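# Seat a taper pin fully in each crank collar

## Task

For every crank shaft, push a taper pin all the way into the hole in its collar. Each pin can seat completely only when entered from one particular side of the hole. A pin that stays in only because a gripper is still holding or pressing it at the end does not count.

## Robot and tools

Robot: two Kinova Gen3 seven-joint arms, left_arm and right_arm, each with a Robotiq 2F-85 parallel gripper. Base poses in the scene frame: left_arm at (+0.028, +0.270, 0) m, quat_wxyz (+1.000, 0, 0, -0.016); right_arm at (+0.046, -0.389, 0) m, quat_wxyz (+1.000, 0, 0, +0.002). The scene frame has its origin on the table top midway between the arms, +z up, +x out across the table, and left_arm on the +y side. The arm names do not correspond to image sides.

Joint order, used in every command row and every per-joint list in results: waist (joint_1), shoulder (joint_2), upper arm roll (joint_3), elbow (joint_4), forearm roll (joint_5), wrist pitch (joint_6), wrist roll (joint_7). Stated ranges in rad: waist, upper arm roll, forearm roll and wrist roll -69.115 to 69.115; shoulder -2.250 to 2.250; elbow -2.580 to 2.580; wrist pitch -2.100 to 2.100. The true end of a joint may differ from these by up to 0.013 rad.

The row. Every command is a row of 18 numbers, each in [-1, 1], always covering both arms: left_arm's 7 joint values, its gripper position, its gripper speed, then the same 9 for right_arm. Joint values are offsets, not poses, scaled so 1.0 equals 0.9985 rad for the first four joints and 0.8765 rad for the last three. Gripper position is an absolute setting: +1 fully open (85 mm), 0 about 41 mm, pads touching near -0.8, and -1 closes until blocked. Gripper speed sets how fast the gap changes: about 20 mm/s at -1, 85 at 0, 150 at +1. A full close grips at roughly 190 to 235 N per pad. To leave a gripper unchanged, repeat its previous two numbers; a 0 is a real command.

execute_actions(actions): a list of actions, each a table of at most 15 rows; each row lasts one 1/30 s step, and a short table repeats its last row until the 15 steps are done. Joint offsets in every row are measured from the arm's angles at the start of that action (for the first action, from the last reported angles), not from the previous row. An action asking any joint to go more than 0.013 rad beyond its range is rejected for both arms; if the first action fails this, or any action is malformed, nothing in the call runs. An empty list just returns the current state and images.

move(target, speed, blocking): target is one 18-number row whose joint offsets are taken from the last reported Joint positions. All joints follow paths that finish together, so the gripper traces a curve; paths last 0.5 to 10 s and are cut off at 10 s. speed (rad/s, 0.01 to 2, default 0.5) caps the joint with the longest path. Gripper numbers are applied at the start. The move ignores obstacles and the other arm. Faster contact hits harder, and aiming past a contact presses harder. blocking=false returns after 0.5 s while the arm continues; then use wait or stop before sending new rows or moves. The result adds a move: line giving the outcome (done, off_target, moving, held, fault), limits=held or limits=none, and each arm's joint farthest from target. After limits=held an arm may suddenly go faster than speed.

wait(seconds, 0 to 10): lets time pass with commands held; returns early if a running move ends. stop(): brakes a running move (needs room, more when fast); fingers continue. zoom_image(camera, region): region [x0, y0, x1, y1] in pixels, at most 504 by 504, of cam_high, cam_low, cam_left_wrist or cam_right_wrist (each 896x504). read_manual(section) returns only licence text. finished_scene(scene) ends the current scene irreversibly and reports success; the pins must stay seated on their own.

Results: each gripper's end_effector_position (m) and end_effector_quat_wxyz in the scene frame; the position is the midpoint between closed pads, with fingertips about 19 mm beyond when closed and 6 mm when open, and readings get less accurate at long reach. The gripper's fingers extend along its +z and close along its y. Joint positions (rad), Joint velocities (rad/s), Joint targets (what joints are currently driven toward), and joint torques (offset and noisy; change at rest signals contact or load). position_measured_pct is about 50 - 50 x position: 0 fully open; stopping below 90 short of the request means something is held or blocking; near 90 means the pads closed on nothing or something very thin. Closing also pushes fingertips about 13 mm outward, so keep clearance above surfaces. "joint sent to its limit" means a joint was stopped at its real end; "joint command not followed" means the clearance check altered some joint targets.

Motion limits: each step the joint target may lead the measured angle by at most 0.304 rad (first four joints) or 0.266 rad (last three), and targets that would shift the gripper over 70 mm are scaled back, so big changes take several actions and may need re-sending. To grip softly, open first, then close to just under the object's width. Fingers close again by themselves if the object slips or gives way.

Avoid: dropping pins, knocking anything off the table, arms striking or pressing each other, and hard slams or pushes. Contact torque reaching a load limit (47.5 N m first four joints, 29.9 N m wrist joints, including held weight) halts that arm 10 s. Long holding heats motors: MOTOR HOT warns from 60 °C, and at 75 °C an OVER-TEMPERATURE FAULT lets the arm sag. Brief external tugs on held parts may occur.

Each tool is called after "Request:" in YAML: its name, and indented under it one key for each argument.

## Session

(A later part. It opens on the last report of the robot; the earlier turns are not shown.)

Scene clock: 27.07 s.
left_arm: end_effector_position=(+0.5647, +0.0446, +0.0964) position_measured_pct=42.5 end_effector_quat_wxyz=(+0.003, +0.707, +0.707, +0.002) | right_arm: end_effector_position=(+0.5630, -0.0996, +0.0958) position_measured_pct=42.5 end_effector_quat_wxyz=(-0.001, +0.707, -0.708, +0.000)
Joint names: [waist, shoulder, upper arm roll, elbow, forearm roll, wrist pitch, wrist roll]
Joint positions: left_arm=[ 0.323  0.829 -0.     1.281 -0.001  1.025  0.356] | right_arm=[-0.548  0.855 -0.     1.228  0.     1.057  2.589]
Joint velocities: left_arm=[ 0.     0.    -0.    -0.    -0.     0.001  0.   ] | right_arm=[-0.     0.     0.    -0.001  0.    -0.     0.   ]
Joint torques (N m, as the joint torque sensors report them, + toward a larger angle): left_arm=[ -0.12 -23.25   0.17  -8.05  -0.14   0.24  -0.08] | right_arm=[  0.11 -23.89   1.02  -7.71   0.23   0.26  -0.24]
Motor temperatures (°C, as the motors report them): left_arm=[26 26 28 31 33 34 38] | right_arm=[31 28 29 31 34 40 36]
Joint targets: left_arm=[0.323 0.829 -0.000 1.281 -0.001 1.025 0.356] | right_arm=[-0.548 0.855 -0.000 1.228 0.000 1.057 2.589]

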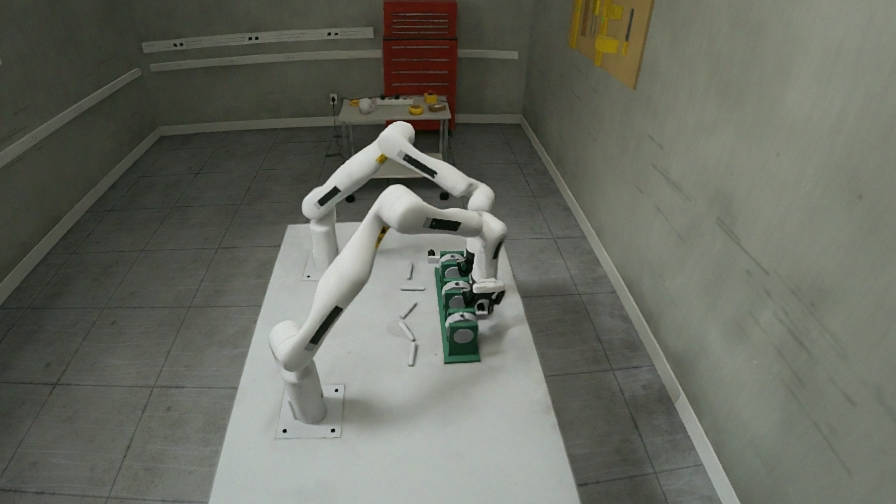

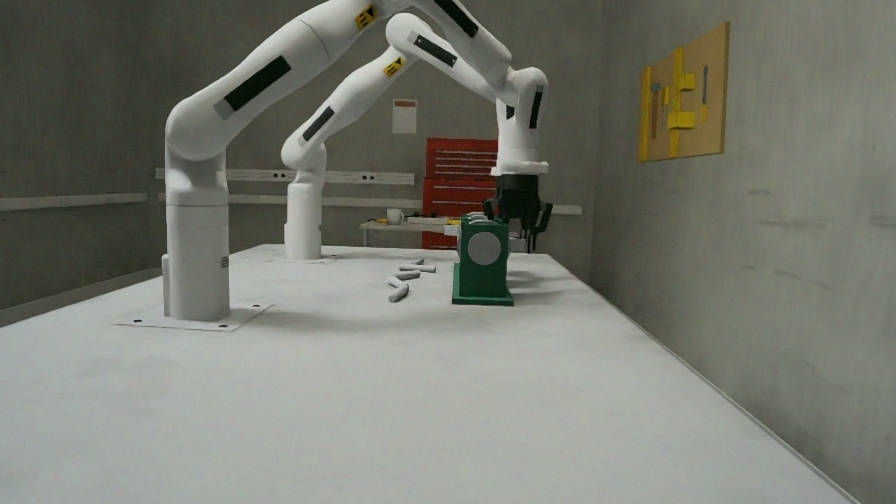

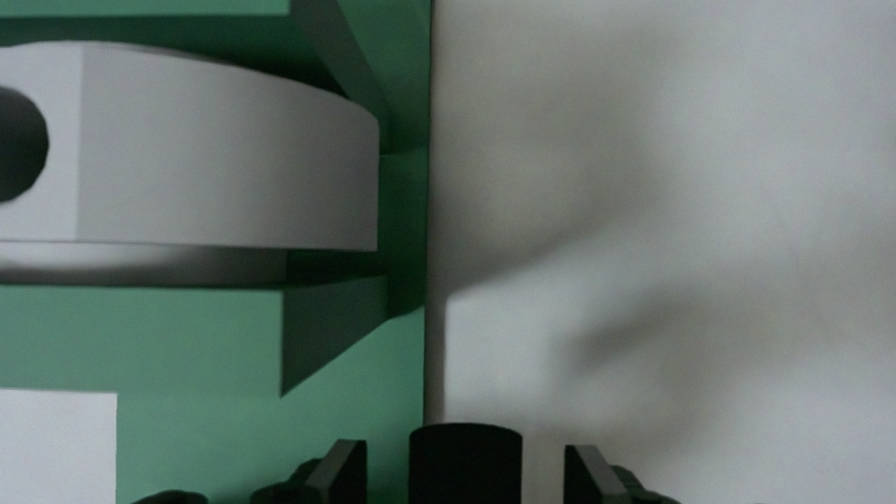

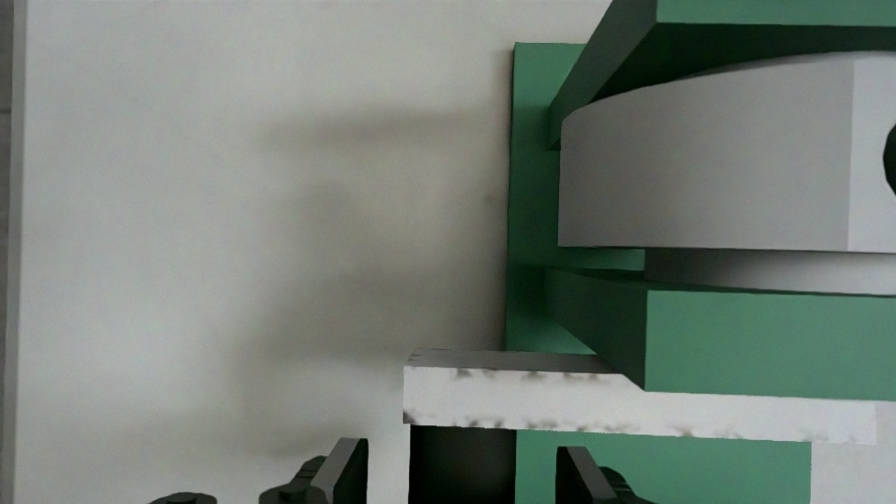

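Request:
move:
  target: [0,-0.17,0,0,0,0.2,0,0.15,0, 0,-0.17,0,0,0,0.195,0,0.15,0]
  speed: 0.5

Request:
move:
  target: [0.053,-0.484,0,0.7556,0,-0.308,0.9,0.15,0, -0.151,-0.421,0,0.687,0,-0.303,1,0.15,0]
  speed: 1.1

Request:
move:
  target: [0,0.1,0,0.08,0,-0.205,0.5,0.15,0, 0,0.09,0,0.07,0,-0.18,1,0.15,0]
  speed: 1.2

Request:
move:
  target: [0,0.1035,0,0.076,0,-0.205,0.387,0.15,0, 0,0.0917,0,0.076,0,-0.1935,1,0.15,0]
  speed: 1.2

Scene clock: 31.90 s.
left_arm: end_effector_position=(+0.5358, +0.0553, +0.1924) position_measured_pct=42.5 end_effector_quat_wxyz=(-0.000, +0.707, +0.707, +0.001) | right_arm: end_effector_position=(+0.5379, -0.1151, +0.1938) position_measured_pct=42.5 end_effector_quat_wxyz=(-0.000, +0.707, -0.708, +0.000)
Joint names: [waist, shoulder, upper arm roll, elbow, forearm roll, wrist pitch, wrist roll]
Joint positions: left_arm=[ 0.323  0.66  -0.     1.281 -0.001  1.201  0.356] | right_arm=[-0.548  0.685 -0.     1.228  0.     1.228  2.589]
Joint velocities: left_arm=[-0.    -0.003 -0.     0.     0.     0.001  0.   ] | right_arm=[ 0.    -0.003  0.001  0.    -0.     0.001 -0.   ]
Joint torques (N m, as the joint torque sensors report them, + toward a larger angle): left_arm=[ -0.02 -21.71  -0.21  -9.05  -0.05  -0.15  -0.22] | right_arm=[ -0.06 -22.2    0.47  -8.57   0.12   0.17  -0.1 ]
Motor temperatures (°C, as the motors report them): left_arm=[26 26 28 31 33 34 38] | right_arm=[31 28 29 31 34 40 36]
Joint targets: left_arm=[0.323 0.659 -0.000 1.281 -0.001 1.201 0.356] | right_arm=[-0.548 0.685 -0.000 1.228 0.000 1.228 2.589]
move: done; limits=none; left_arm: farthest joint: the waist, 0.000 radians from its target (0.000 radians at the start); right_arm: farthest joint: the waist, 0.000 radians from its target (0.000 radians at the start)

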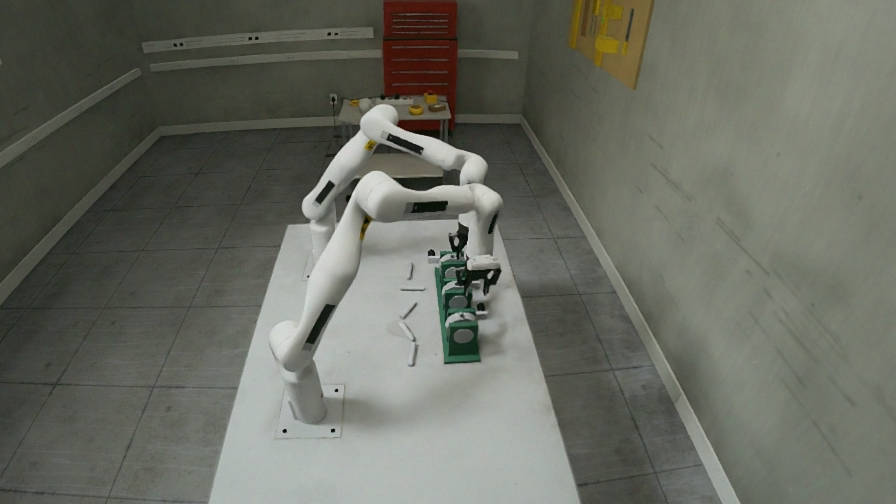

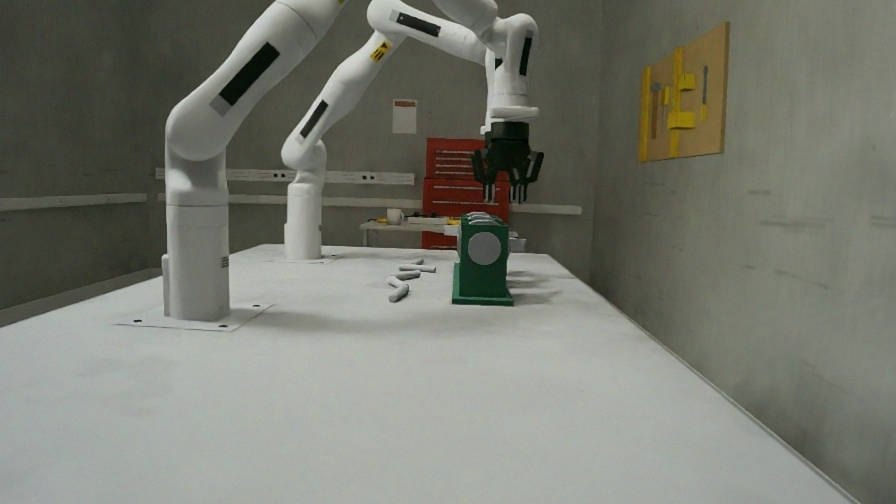

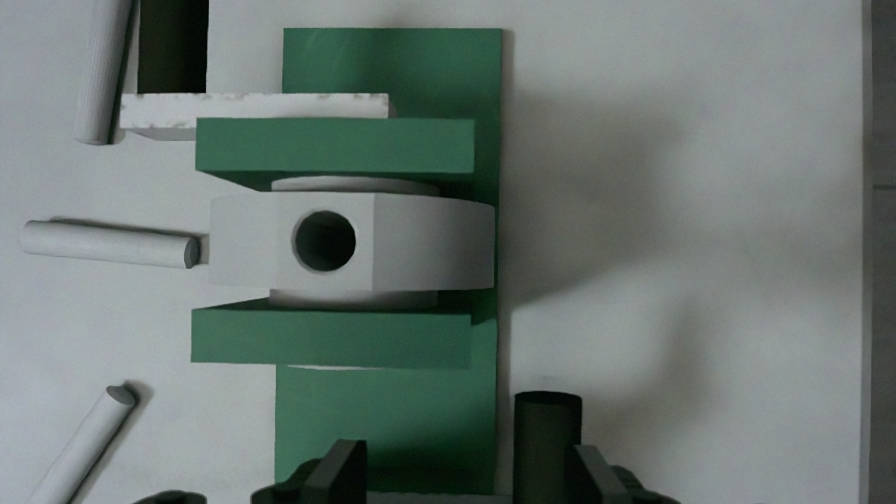

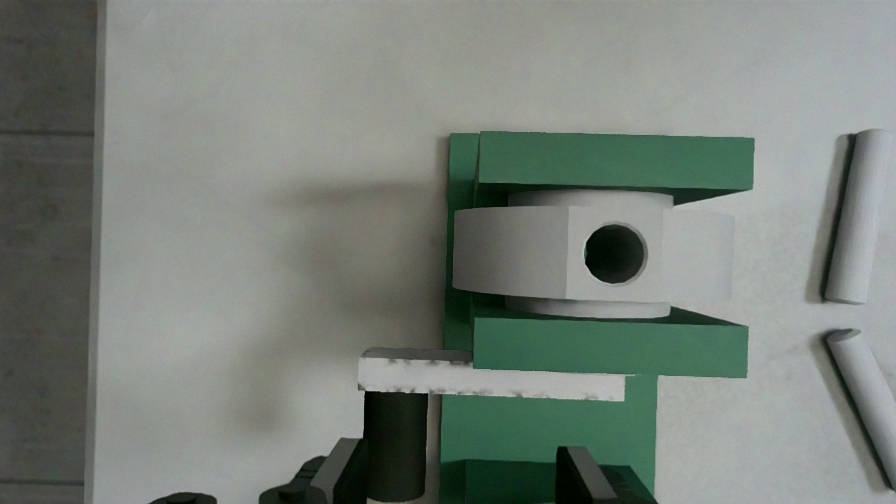

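Scene clock: 33.40 s.
left_arm: end_effector_position=(+0.3167, +0.1183, +0.1997) position_measured_pct=42.5 end_effector_quat_wxyz=(-0.001, +0.406, +0.914, +0.001) | right_arm: end_effector_position=(+0.3429, -0.1697, +0.2000) position_measured_pct=42.5 end_effector_quat_wxyz=(-0.000, +0.963, -0.269, +0.000)
Joint names: [waist, shoulder, upper arm roll, elbow, forearm roll, wrist pitch, wrist roll]
Joint positions: left_arm=[ 0.376  0.177 -0.     2.035 -0.001  0.931  1.145] | right_arm=[-0.699  0.265 -0.     1.914  0.     0.962  3.466]
Joint velocities: left_arm=[-0.    -0.003 -0.003  0.001 -0.     0.002  0.   ] | right_arm=[-0.001 -0.    -0.001 -0.002  0.    -0.001  0.   ]
Joint torques (N m, as the joint torque sensors report them, + toward a larger angle): left_arm=[ -0.6  -10.87  -0.12  -7.39  -0.06  -0.14  -0.05] | right_arm=[ -0.49 -13.17   0.49  -7.31   0.29   0.18   0.01]
Motor temperatures (°C, as the motors report them): left_arm=[26 26 28 31 33 34 38] | right_arm=[31 28 29 31 34 40 36]
Joint targets: left_arm=[0.376 0.176 -0.000 2.035 -0.001 0.931 1.145] | right_arm=[-0.699 0.265 -0.000 1.914 0.000 0.962 3.466]
move: done; limits=none; left_arm: farthest joint: the waist, 0.000 radians from its target (0.053 radians at the start); right_arm: farthest joint: the waist, 0.000 radians from its target (0.151 radians at the start)

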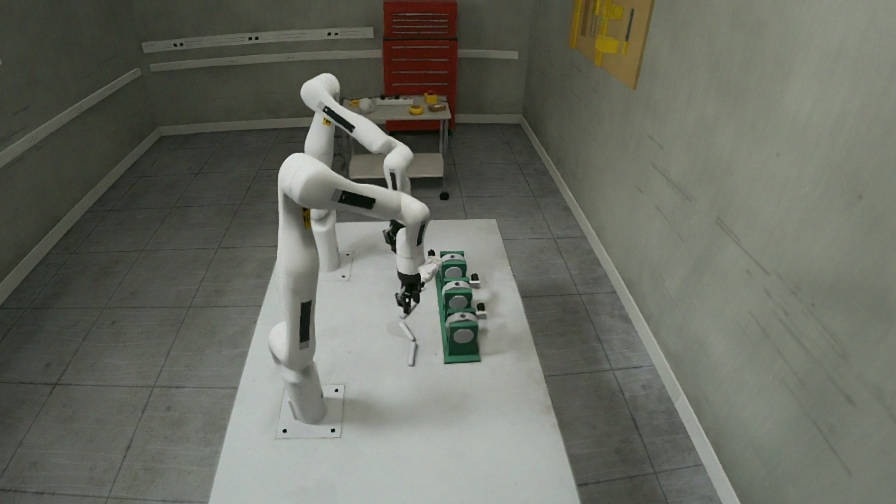

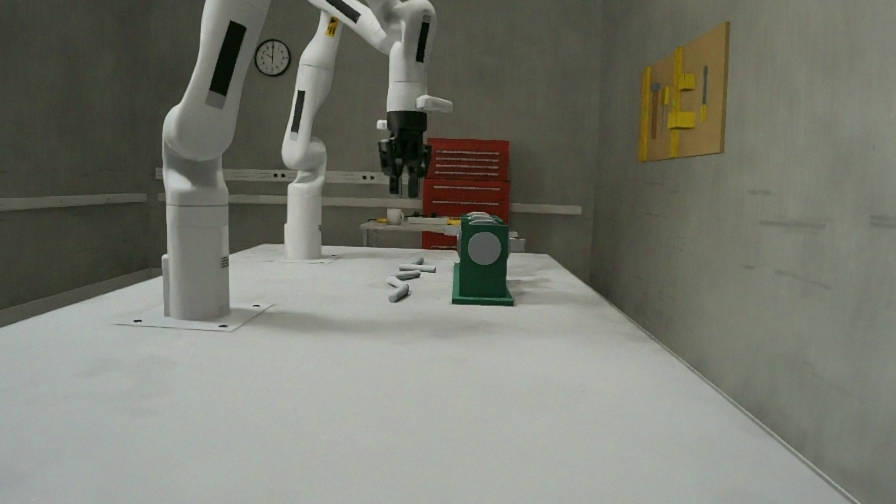

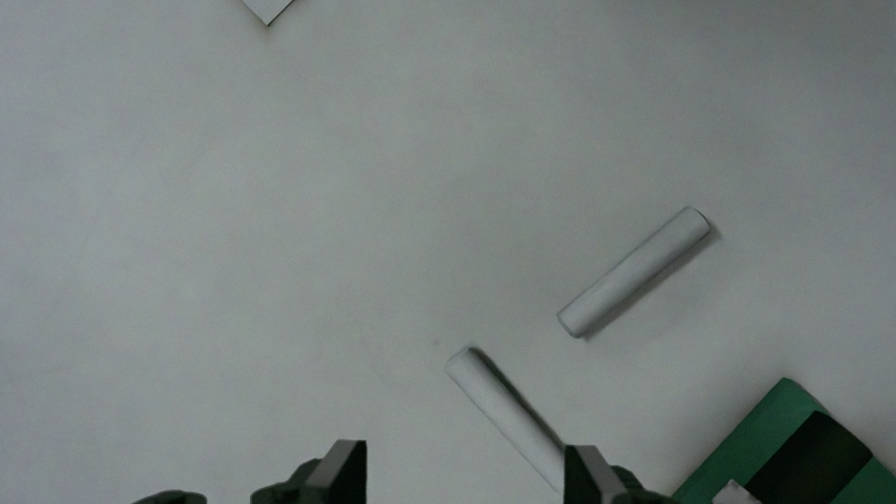

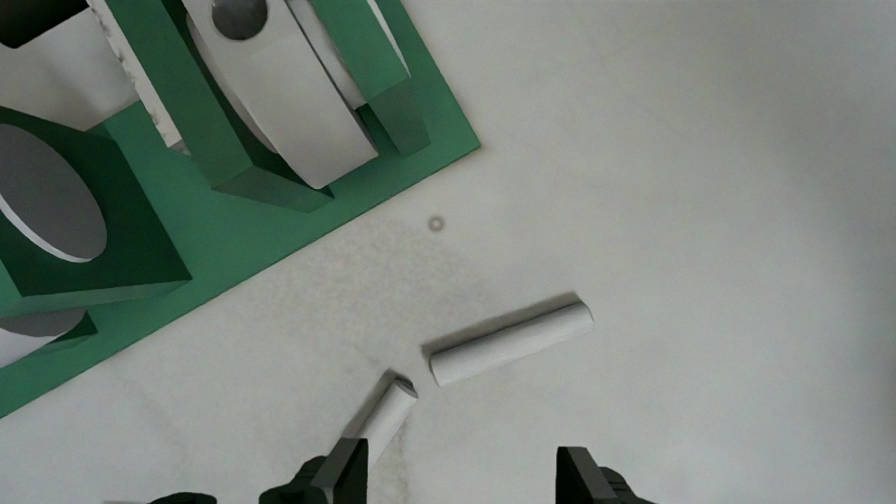

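Scene clock: 34.67 s.
left_arm: end_effector_position=(+0.3197, +0.1170, +0.1483) position_measured_pct=42.5 end_effector_quat_wxyz=(-0.000, +0.197, +0.980, +0.001) | right_arm: end_effector_position=(+0.3456, -0.1674, +0.1498) position_measured_pct=42.5 end_effector_quat_wxyz=(+0.000, +0.986, +0.165, -0.000)
Joint names: [waist, shoulder, upper arm roll, elbow, forearm roll, wrist pitch, wrist roll]
Joint positions: left_arm=[ 0.376  0.276 -0.     2.115 -0.001  0.751  1.583] | right_arm=[-0.699  0.355 -0.     1.984  0.     0.805  4.342]
Joint velocities: left_arm=[-0.001  0.002  0.001  0.001 -0.    -0.001  0.   ] | right_arm=[-0.     0.003  0.002 -0.     0.     0.    -0.   ]
Joint torques (N m, as the joint torque sensors report them, + toward a larger angle): left_arm=[ -0.15 -11.8   -0.27  -6.33  -0.05  -0.09  -0.18] | right_arm=[ -0.19 -13.47   0.53  -5.77   0.06   0.05   0.03]
Motor temperatures (°C, as the motors report them): left_arm=[26 26 28 31 33 34 38] | right_arm=[31 28 29 31 34 40 36]
Joint targets: left_arm=[0.376 0.276 -0.000 2.115 -0.001 0.751 1.583] | right_arm=[-0.699 0.355 -0.000 1.984 0.000 0.805 4.342]
move: done; limits=none; left_arm: farthest joint: the shoulder, 0.001 radians from its target (0.100 radians at the start); right_arm: farthest joint: the waist, 0.000 radians from its target (0.000 radians at the start)

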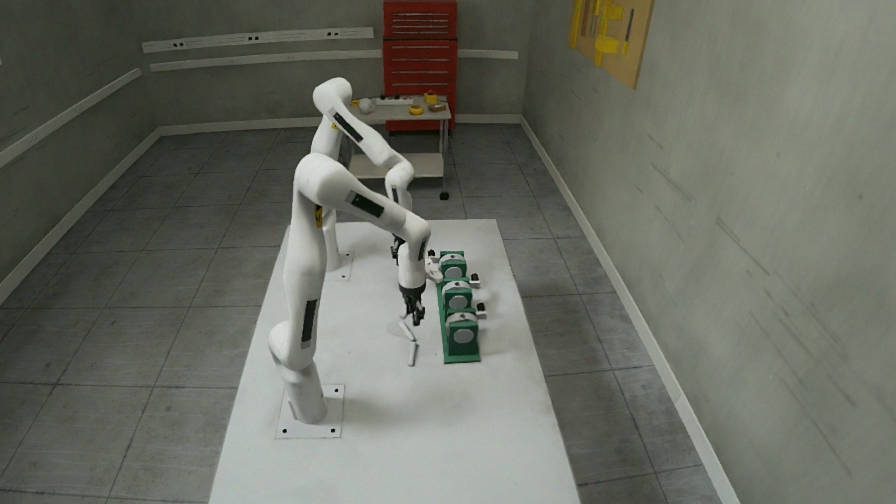

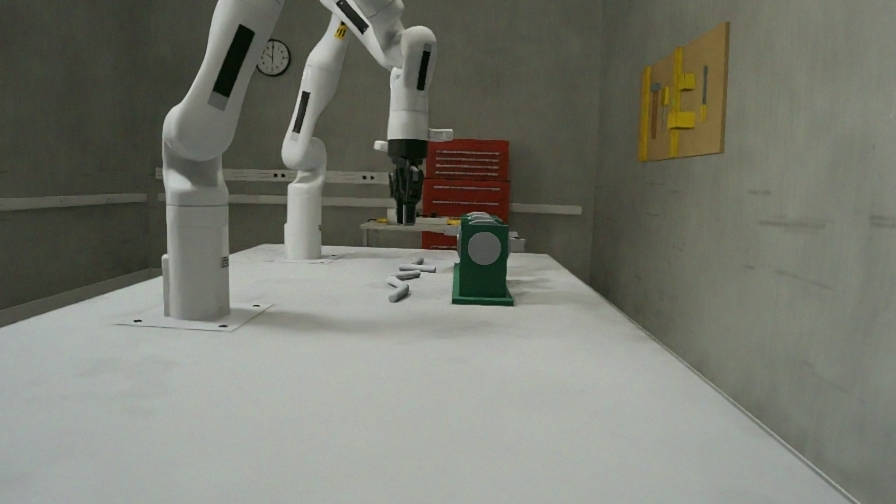

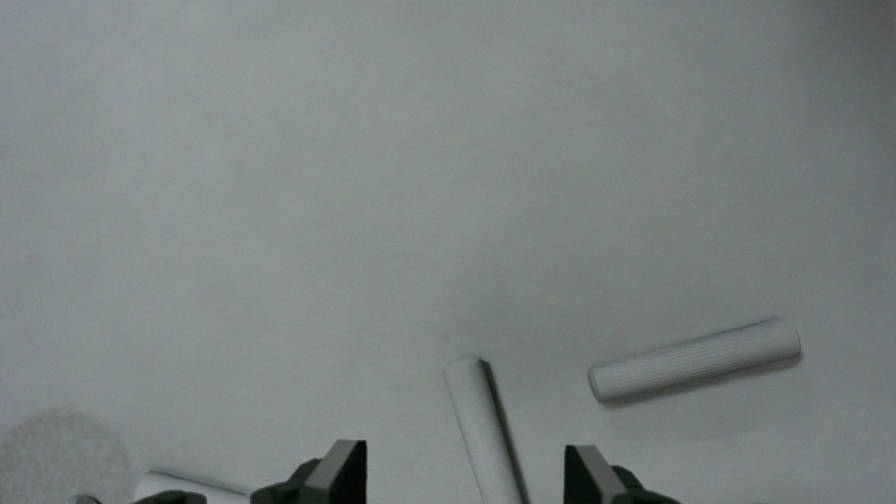

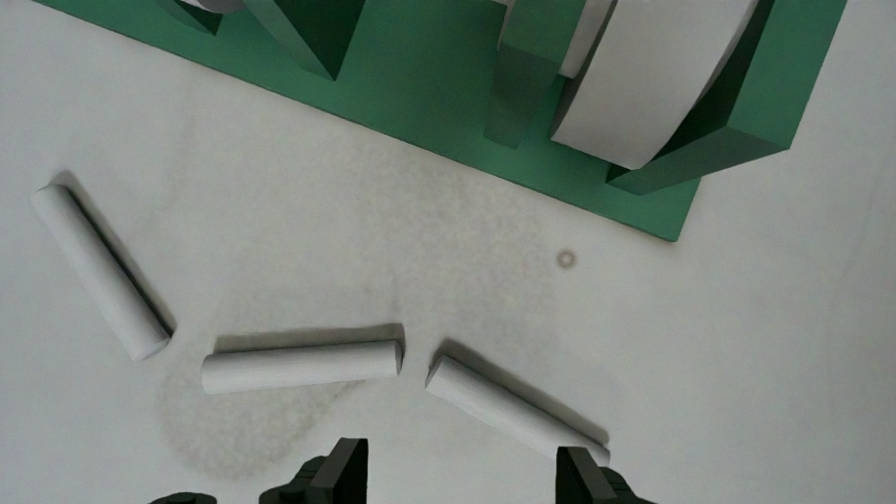

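Scene clock: 35.93 s.
left_arm: end_effector_position=(+0.3168, +0.1182, +0.0999) position_measured_pct=42.5 end_effector_quat_wxyz=(-0.000, +0.029, +1.000, +0.000) | right_arm: end_effector_position=(+0.3430, -0.1696, +0.1002) position_measured_pct=42.5 end_effector_quat_wxyz=(-0.000, +0.823, +0.568, +0.001)
Joint names: [waist, shoulder, upper arm roll, elbow, forearm roll, wrist pitch, wrist roll]
Joint positions: left_arm=[ 0.376  0.379 -0.     2.191 -0.001  0.571  1.922] | right_arm=[-0.699  0.446 -0.     2.059  0.     0.635  5.219]
Joint velocities: left_arm=[ 0.     0.002 -0.002  0.     0.     0.001 -0.   ] | right_arm=[ 0.     0.001 -0.    -0.     0.001  0.    -0.   ]
Joint torques (N m, as the joint torque sensors report them, + toward a larger angle): left_arm=[ -0.11 -12.87   0.14  -4.59   0.23  -0.21   0.11] | right_arm=[ -0.39 -14.32   0.51  -4.98   0.09  -0.07  -0.11]
Motor temperatures (°C, as the motors report them): left_arm=[26 26 28 31 33 34 38] | right_arm=[31 28 29 31 34 40 36]
Joint targets: left_arm=[0.376 0.380 -0.000 2.191 -0.001 0.571 1.922] | right_arm=[-0.699 0.446 -0.000 2.059 0.000 0.635 5.219]
move: done; limits=none; left_arm: farthest joint: the waist, 0.000 radians from its target (0.000 radians at the start); right_arm: farthest joint: the waist, 0.000 radians from its target (0.000 radians at the start)

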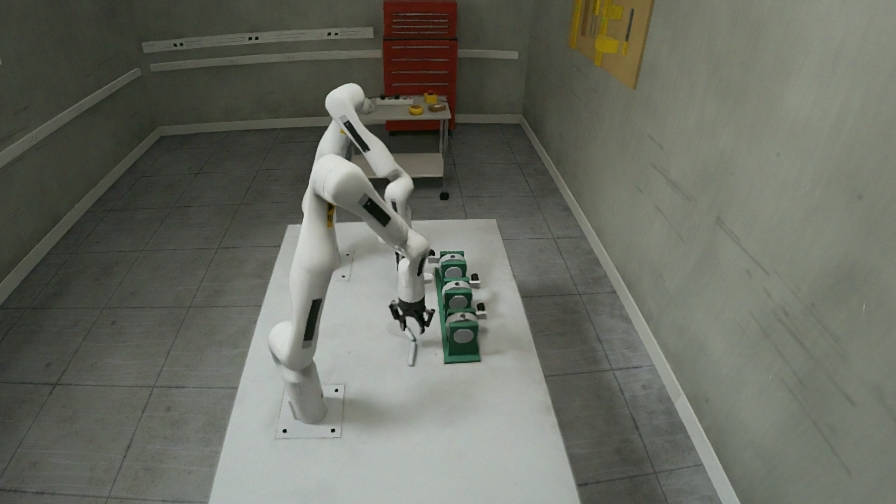

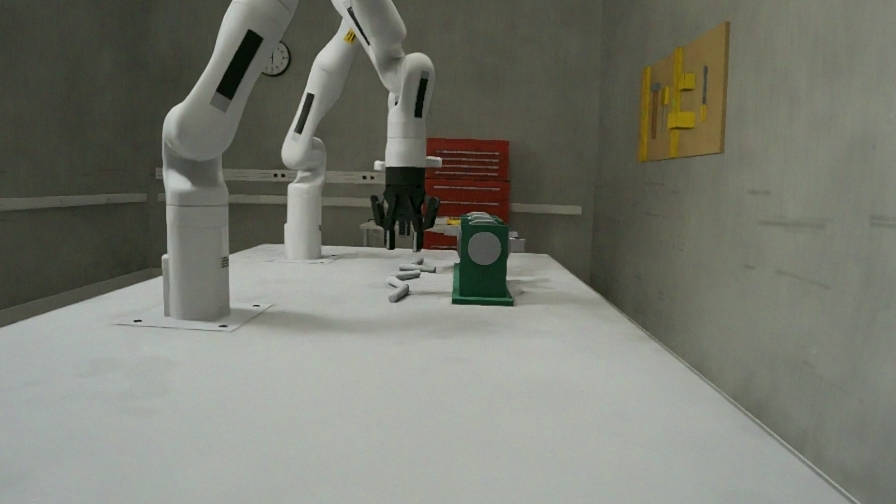

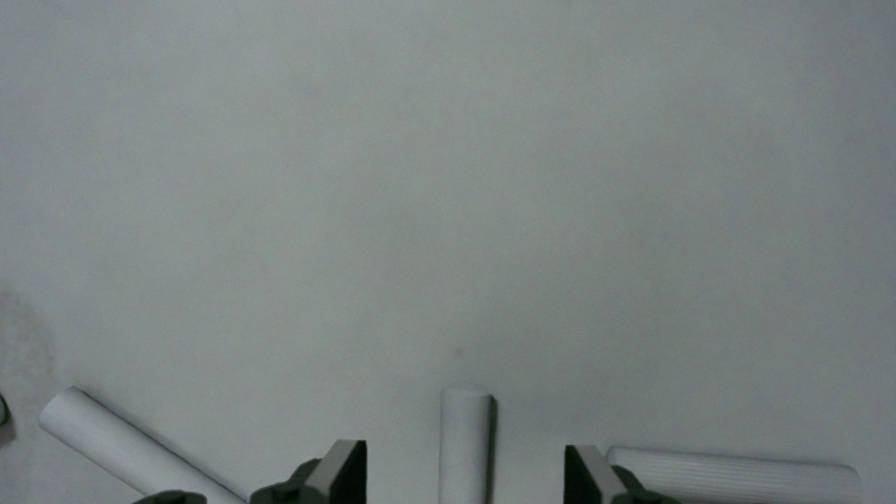

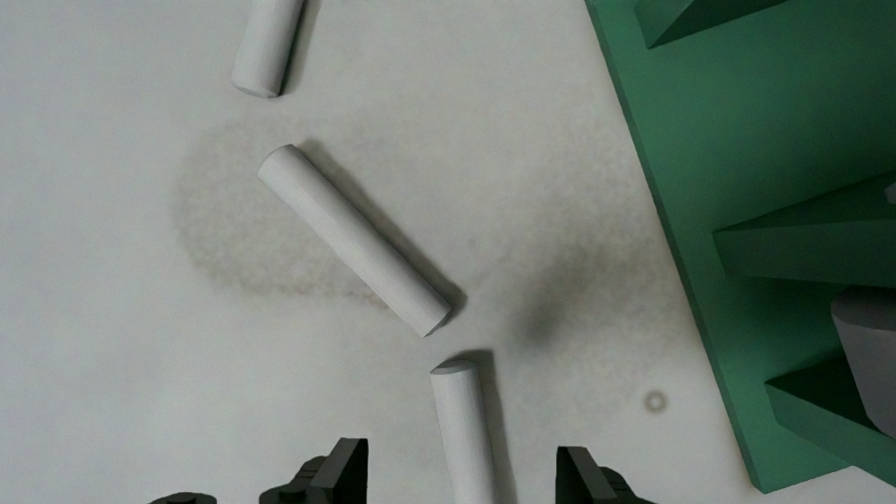

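Request:
move:
  target: [-0.0072,0.2173,0,0.0486,0,-0.3022,-0.008,0.15,0, 0,0.187,0,0.0605,0,-0.2801,0.2533,0.15,0]
  speed: 0.35

Request:
zoom_image:
  camera: "cam_low"
  region: [350,230,470,320]

Scene clock: 37.60 s.
left_arm: end_effector_position=(+0.3225, +0.1182, +0.0219) position_measured_pct=42.5 end_effector_quat_wxyz=(-0.000, +0.029, +1.000, +0.000) | right_arm: end_effector_position=(+0.3425, -0.1700, +0.0220) position_measured_pct=42.5 end_effector_quat_wxyz=(-0.000, +0.755, +0.656, -0.000)
Joint names: [waist, shoulder, upper arm roll, elbow, forearm roll, wrist pitch, wrist roll]
Joint positions: left_arm=[ 0.369  0.596 -0.     2.24  -0.001  0.306  1.915] | right_arm=[-0.699  0.633 -0.     2.12   0.     0.389  5.441]
Joint velocities: left_arm=[ 0.001  0.003  0.    -0.001  0.    -0.001 -0.   ] | right_arm=[ 0.     0.003 -0.002  0.001 -0.    -0.     0.   ]
Joint torques (N m, as the joint torque sensors report them, + toward a larger angle): left_arm=[ -0.33 -14.7    0.06  -2.82   0.2   -0.12  -0.21] | right_arm=[  0.24 -15.92   0.53  -3.43  -0.04   0.42  -0.14]
Motor temperatures (°C, as the motors report them): left_arm=[26 27 28 31 33 34 38] | right_arm=[31 28 29 31 34 40 36]
Joint targets: left_arm=[0.369 0.596 -0.000 2.240 -0.001 0.306 1.915] | right_arm=[-0.699 0.633 -0.000 2.120 0.000 0.389 5.441]
move: done; limits=none; left_arm: farthest joint: the waist, 0.000 radians from its target (0.007 radians at the start); right_arm: farthest joint: the waist, 0.000 radians from its target (0.000 radians at the start)

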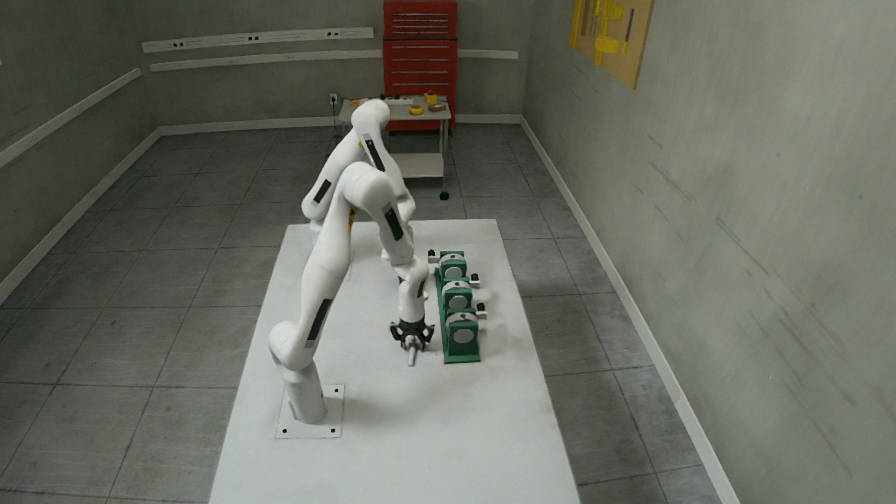

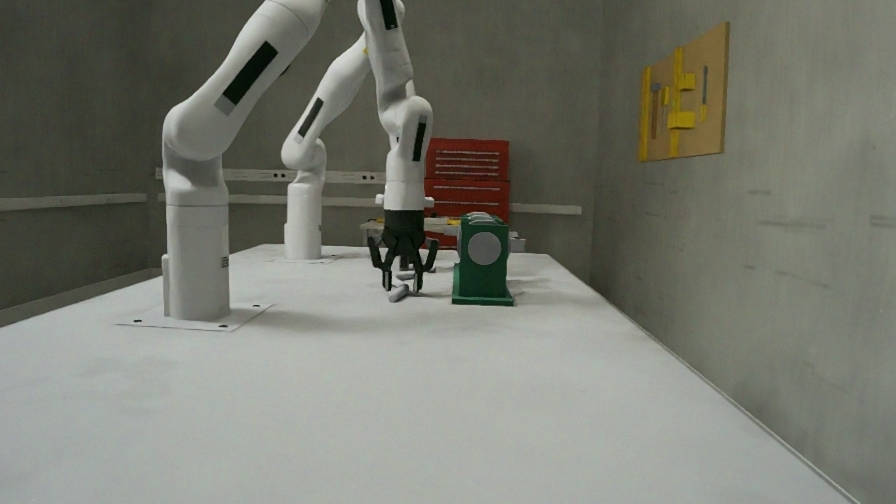

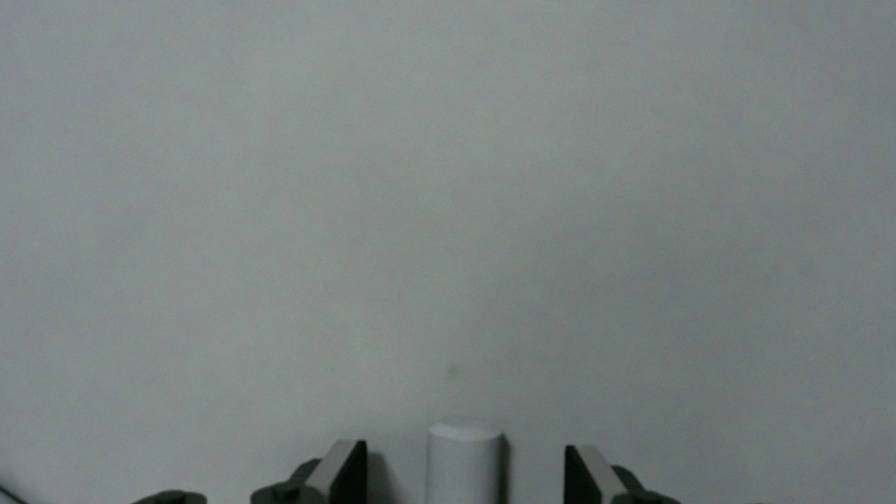

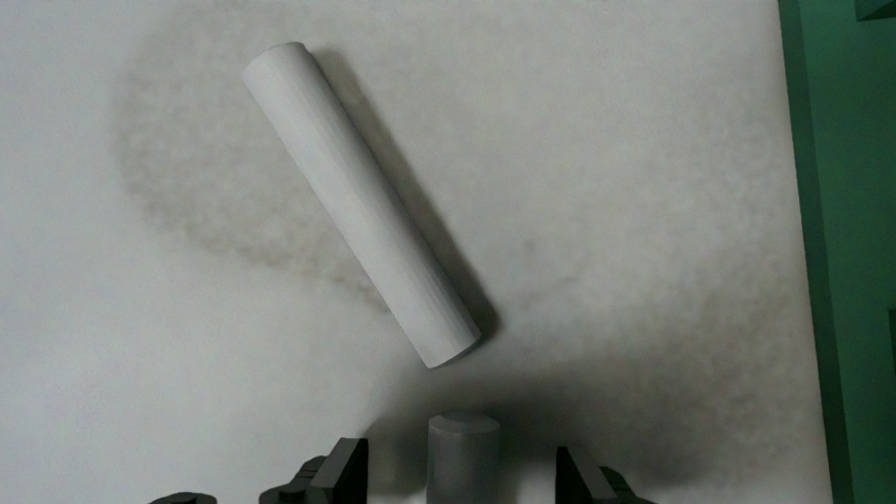

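Region (350, 230, 470, 320) of cam_low's 896x504 image, scaled by 4.200, with more detail than that image has; it fills the top 378 rows of this view, and the rest is white.

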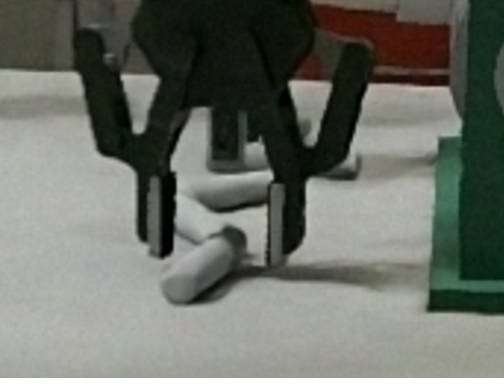

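Request:
execute_actions:
  actions:
    - [[0,0,0,0,0,0,0,-1,0.3,0,0,0,0,0,0,0,-1,0.3]]

Request:
move:
  target: [0,-0.2,0,0,0,0.23,0,-1,0.3, 0,-0.2,0,0,0,0.1,0,-1,0.3]
  speed: 0.6

Scene clock: 39.03 s.
left_arm: end_effector_position=(+0.3225, +0.1181, +0.0223) position_measured_pct=77.0 end_effector_quat_wxyz=(+0.000, +0.029, +1.000, +0.000) | right_arm: end_effector_position=(+0.3425, -0.1700, +0.0224) position_measured_pct=77.4 end_effector_quat_wxyz=(-0.000, +0.755, +0.656, +0.000)
Joint names: [waist, shoulder, upper arm roll, elbow, forearm roll, wrist pitch, wrist roll]
Joint positions: left_arm=[ 0.369  0.595 -0.     2.24  -0.001  0.307  1.915] | right_arm=[-0.699  0.631 -0.     2.12   0.     0.39   5.441]
Joint velocities: left_arm=[-0.    -0.     0.     0.001  0.    -0.     0.   ] | right_arm=[-0.    -0.002  0.     0.002  0.    -0.001  0.   ]
Joint torques (N m, as the joint torque sensors report them, + toward a larger angle): left_arm=[ -0.35 -13.59  -0.07  -2.8    0.1    0.07  -0.15] | right_arm=[ -0.13 -15.3    0.52  -3.18   0.28  -0.03   0.1 ]
Motor temperatures (°C, as the motors report them): left_arm=[26 27 28 31 33 34 38] | right_arm=[31 29 29 31 34 40 36]
Joint targets: left_arm=[0.369 0.596 -0.000 2.240 -0.001 0.306 1.915] | right_arm=[-0.699 0.633 -0.000 2.120 0.000 0.389 5.441]

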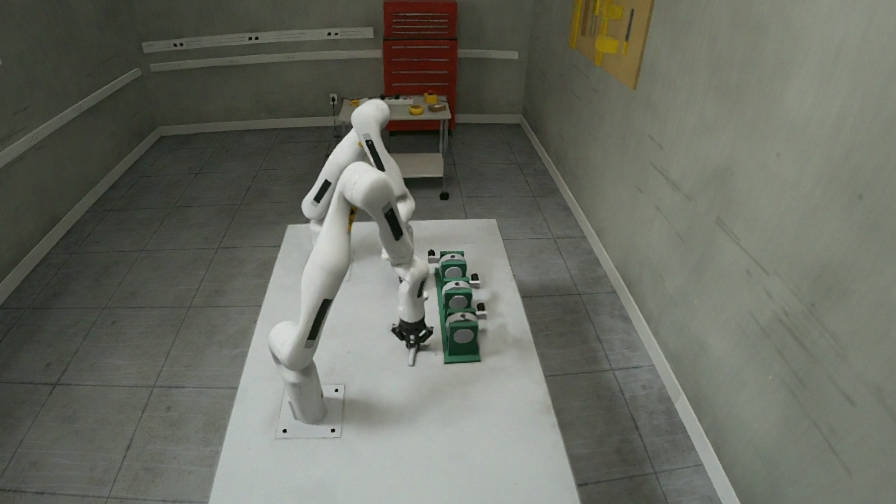

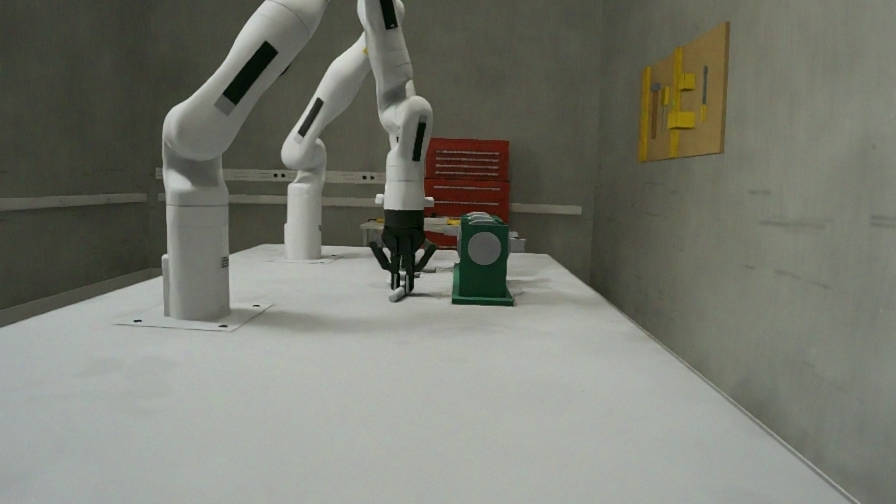

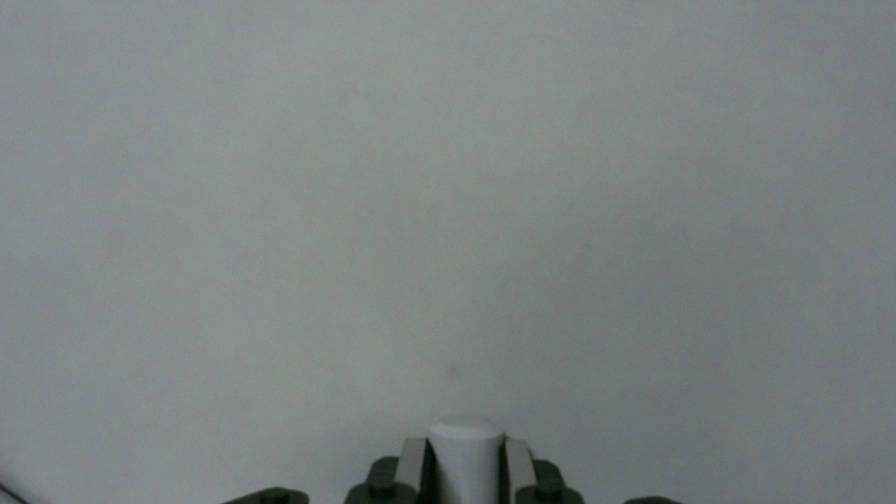

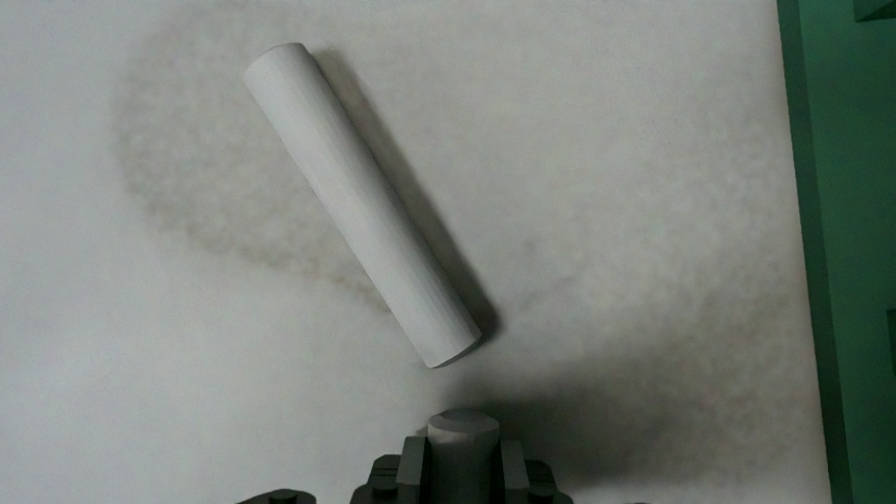

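Scene clock: 40.00 s.
left_arm: end_effector_position=(+0.3070, +0.1248, +0.0869) position_measured_pct=77.0 end_effector_quat_wxyz=(-0.001, +0.029, +1.000, +0.001) | right_arm: end_effector_position=(+0.3561, -0.1585, +0.0963) position_measured_pct=77.4 end_effector_quat_wxyz=(+0.001, +0.754, +0.655, +0.056)
Joint names: [waist, shoulder, upper arm roll, elbow, forearm roll, wrist pitch, wrist roll]
Joint positions: left_arm=[ 0.369  0.395 -0.     2.24  -0.001  0.509  1.915] | right_arm=[-0.699  0.432 -0.     2.12   0.     0.478  5.441]
Joint velocities: left_arm=[ 0.    -0.003 -0.     0.    -0.     0.001 -0.   ] | right_arm=[-0.    -0.003  0.002  0.001 -0.     0.001  0.   ]
Joint torques (N m, as the joint torque sensors report them, + toward a larger angle): left_arm=[ -0.24 -12.76   0.35  -4.39  -0.14  -0.02  -0.21] | right_arm=[ -0.36 -15.15   0.28  -4.92   0.16  -0.32  -0.18]
Motor temperatures (°C, as the motors report them): left_arm=[26 27 28 31 33 34 38] | right_arm=[31 29 29 31 34 40 36]
Joint targets: left_arm=[0.369 0.395 -0.000 2.240 -0.001 0.509 1.915] | right_arm=[-0.699 0.432 -0.000 2.120 0.000 0.478 5.441]
move: done; limits=none; left_arm: farthest joint: the waist, 0.000 radians from its target (0.000 radians at the start); right_arm: farthest joint: the shoulder, 0.001 radians from its target (0.200 radians at the start)

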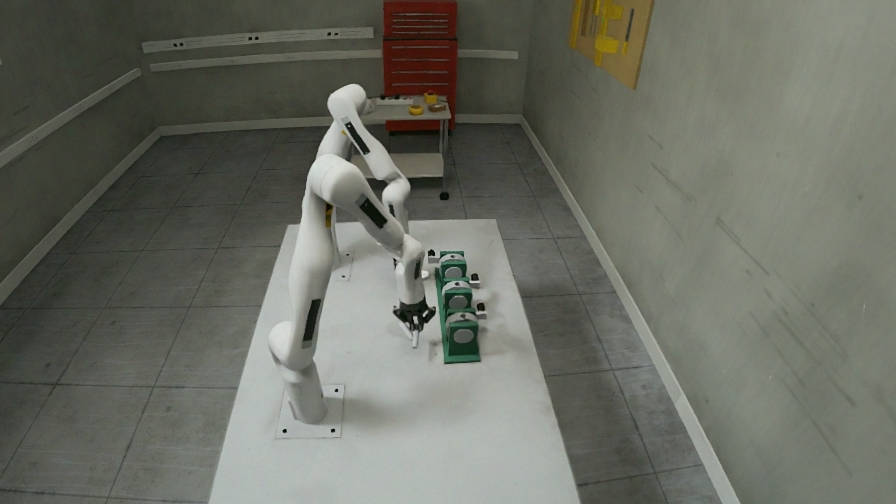

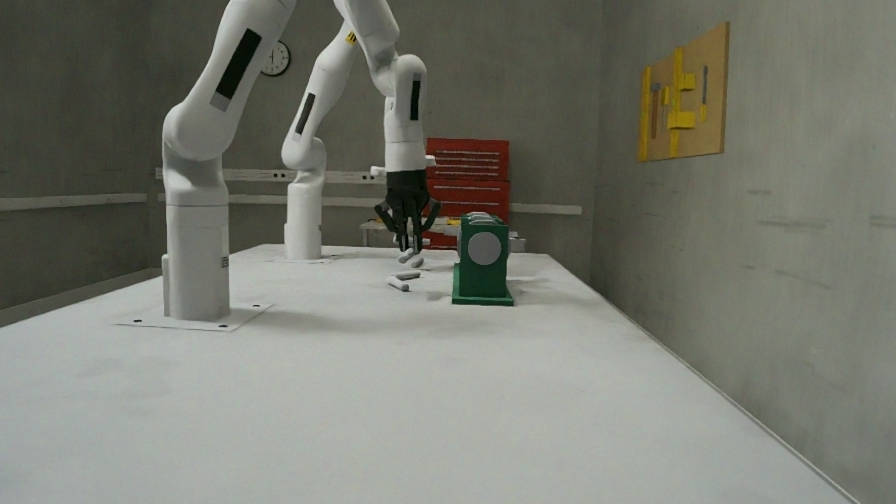

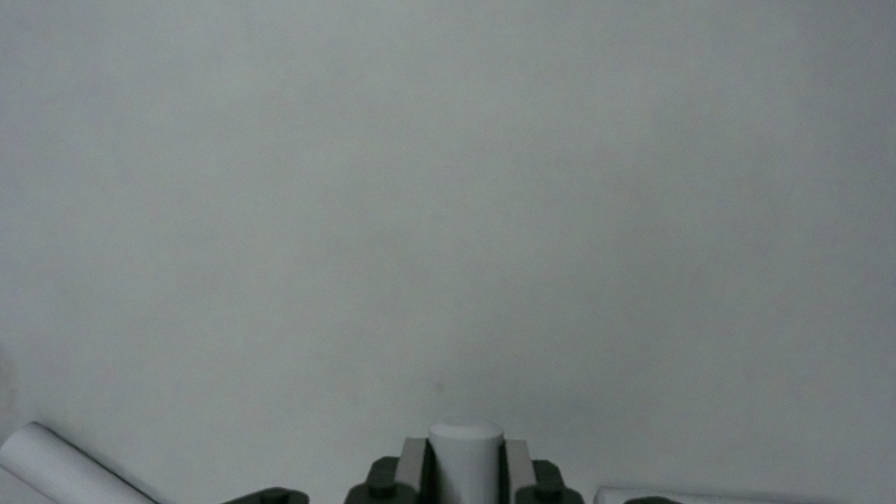

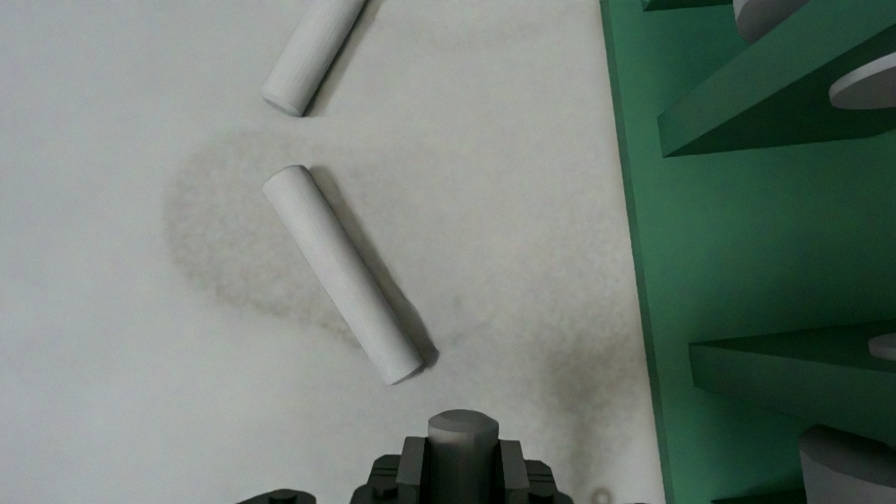

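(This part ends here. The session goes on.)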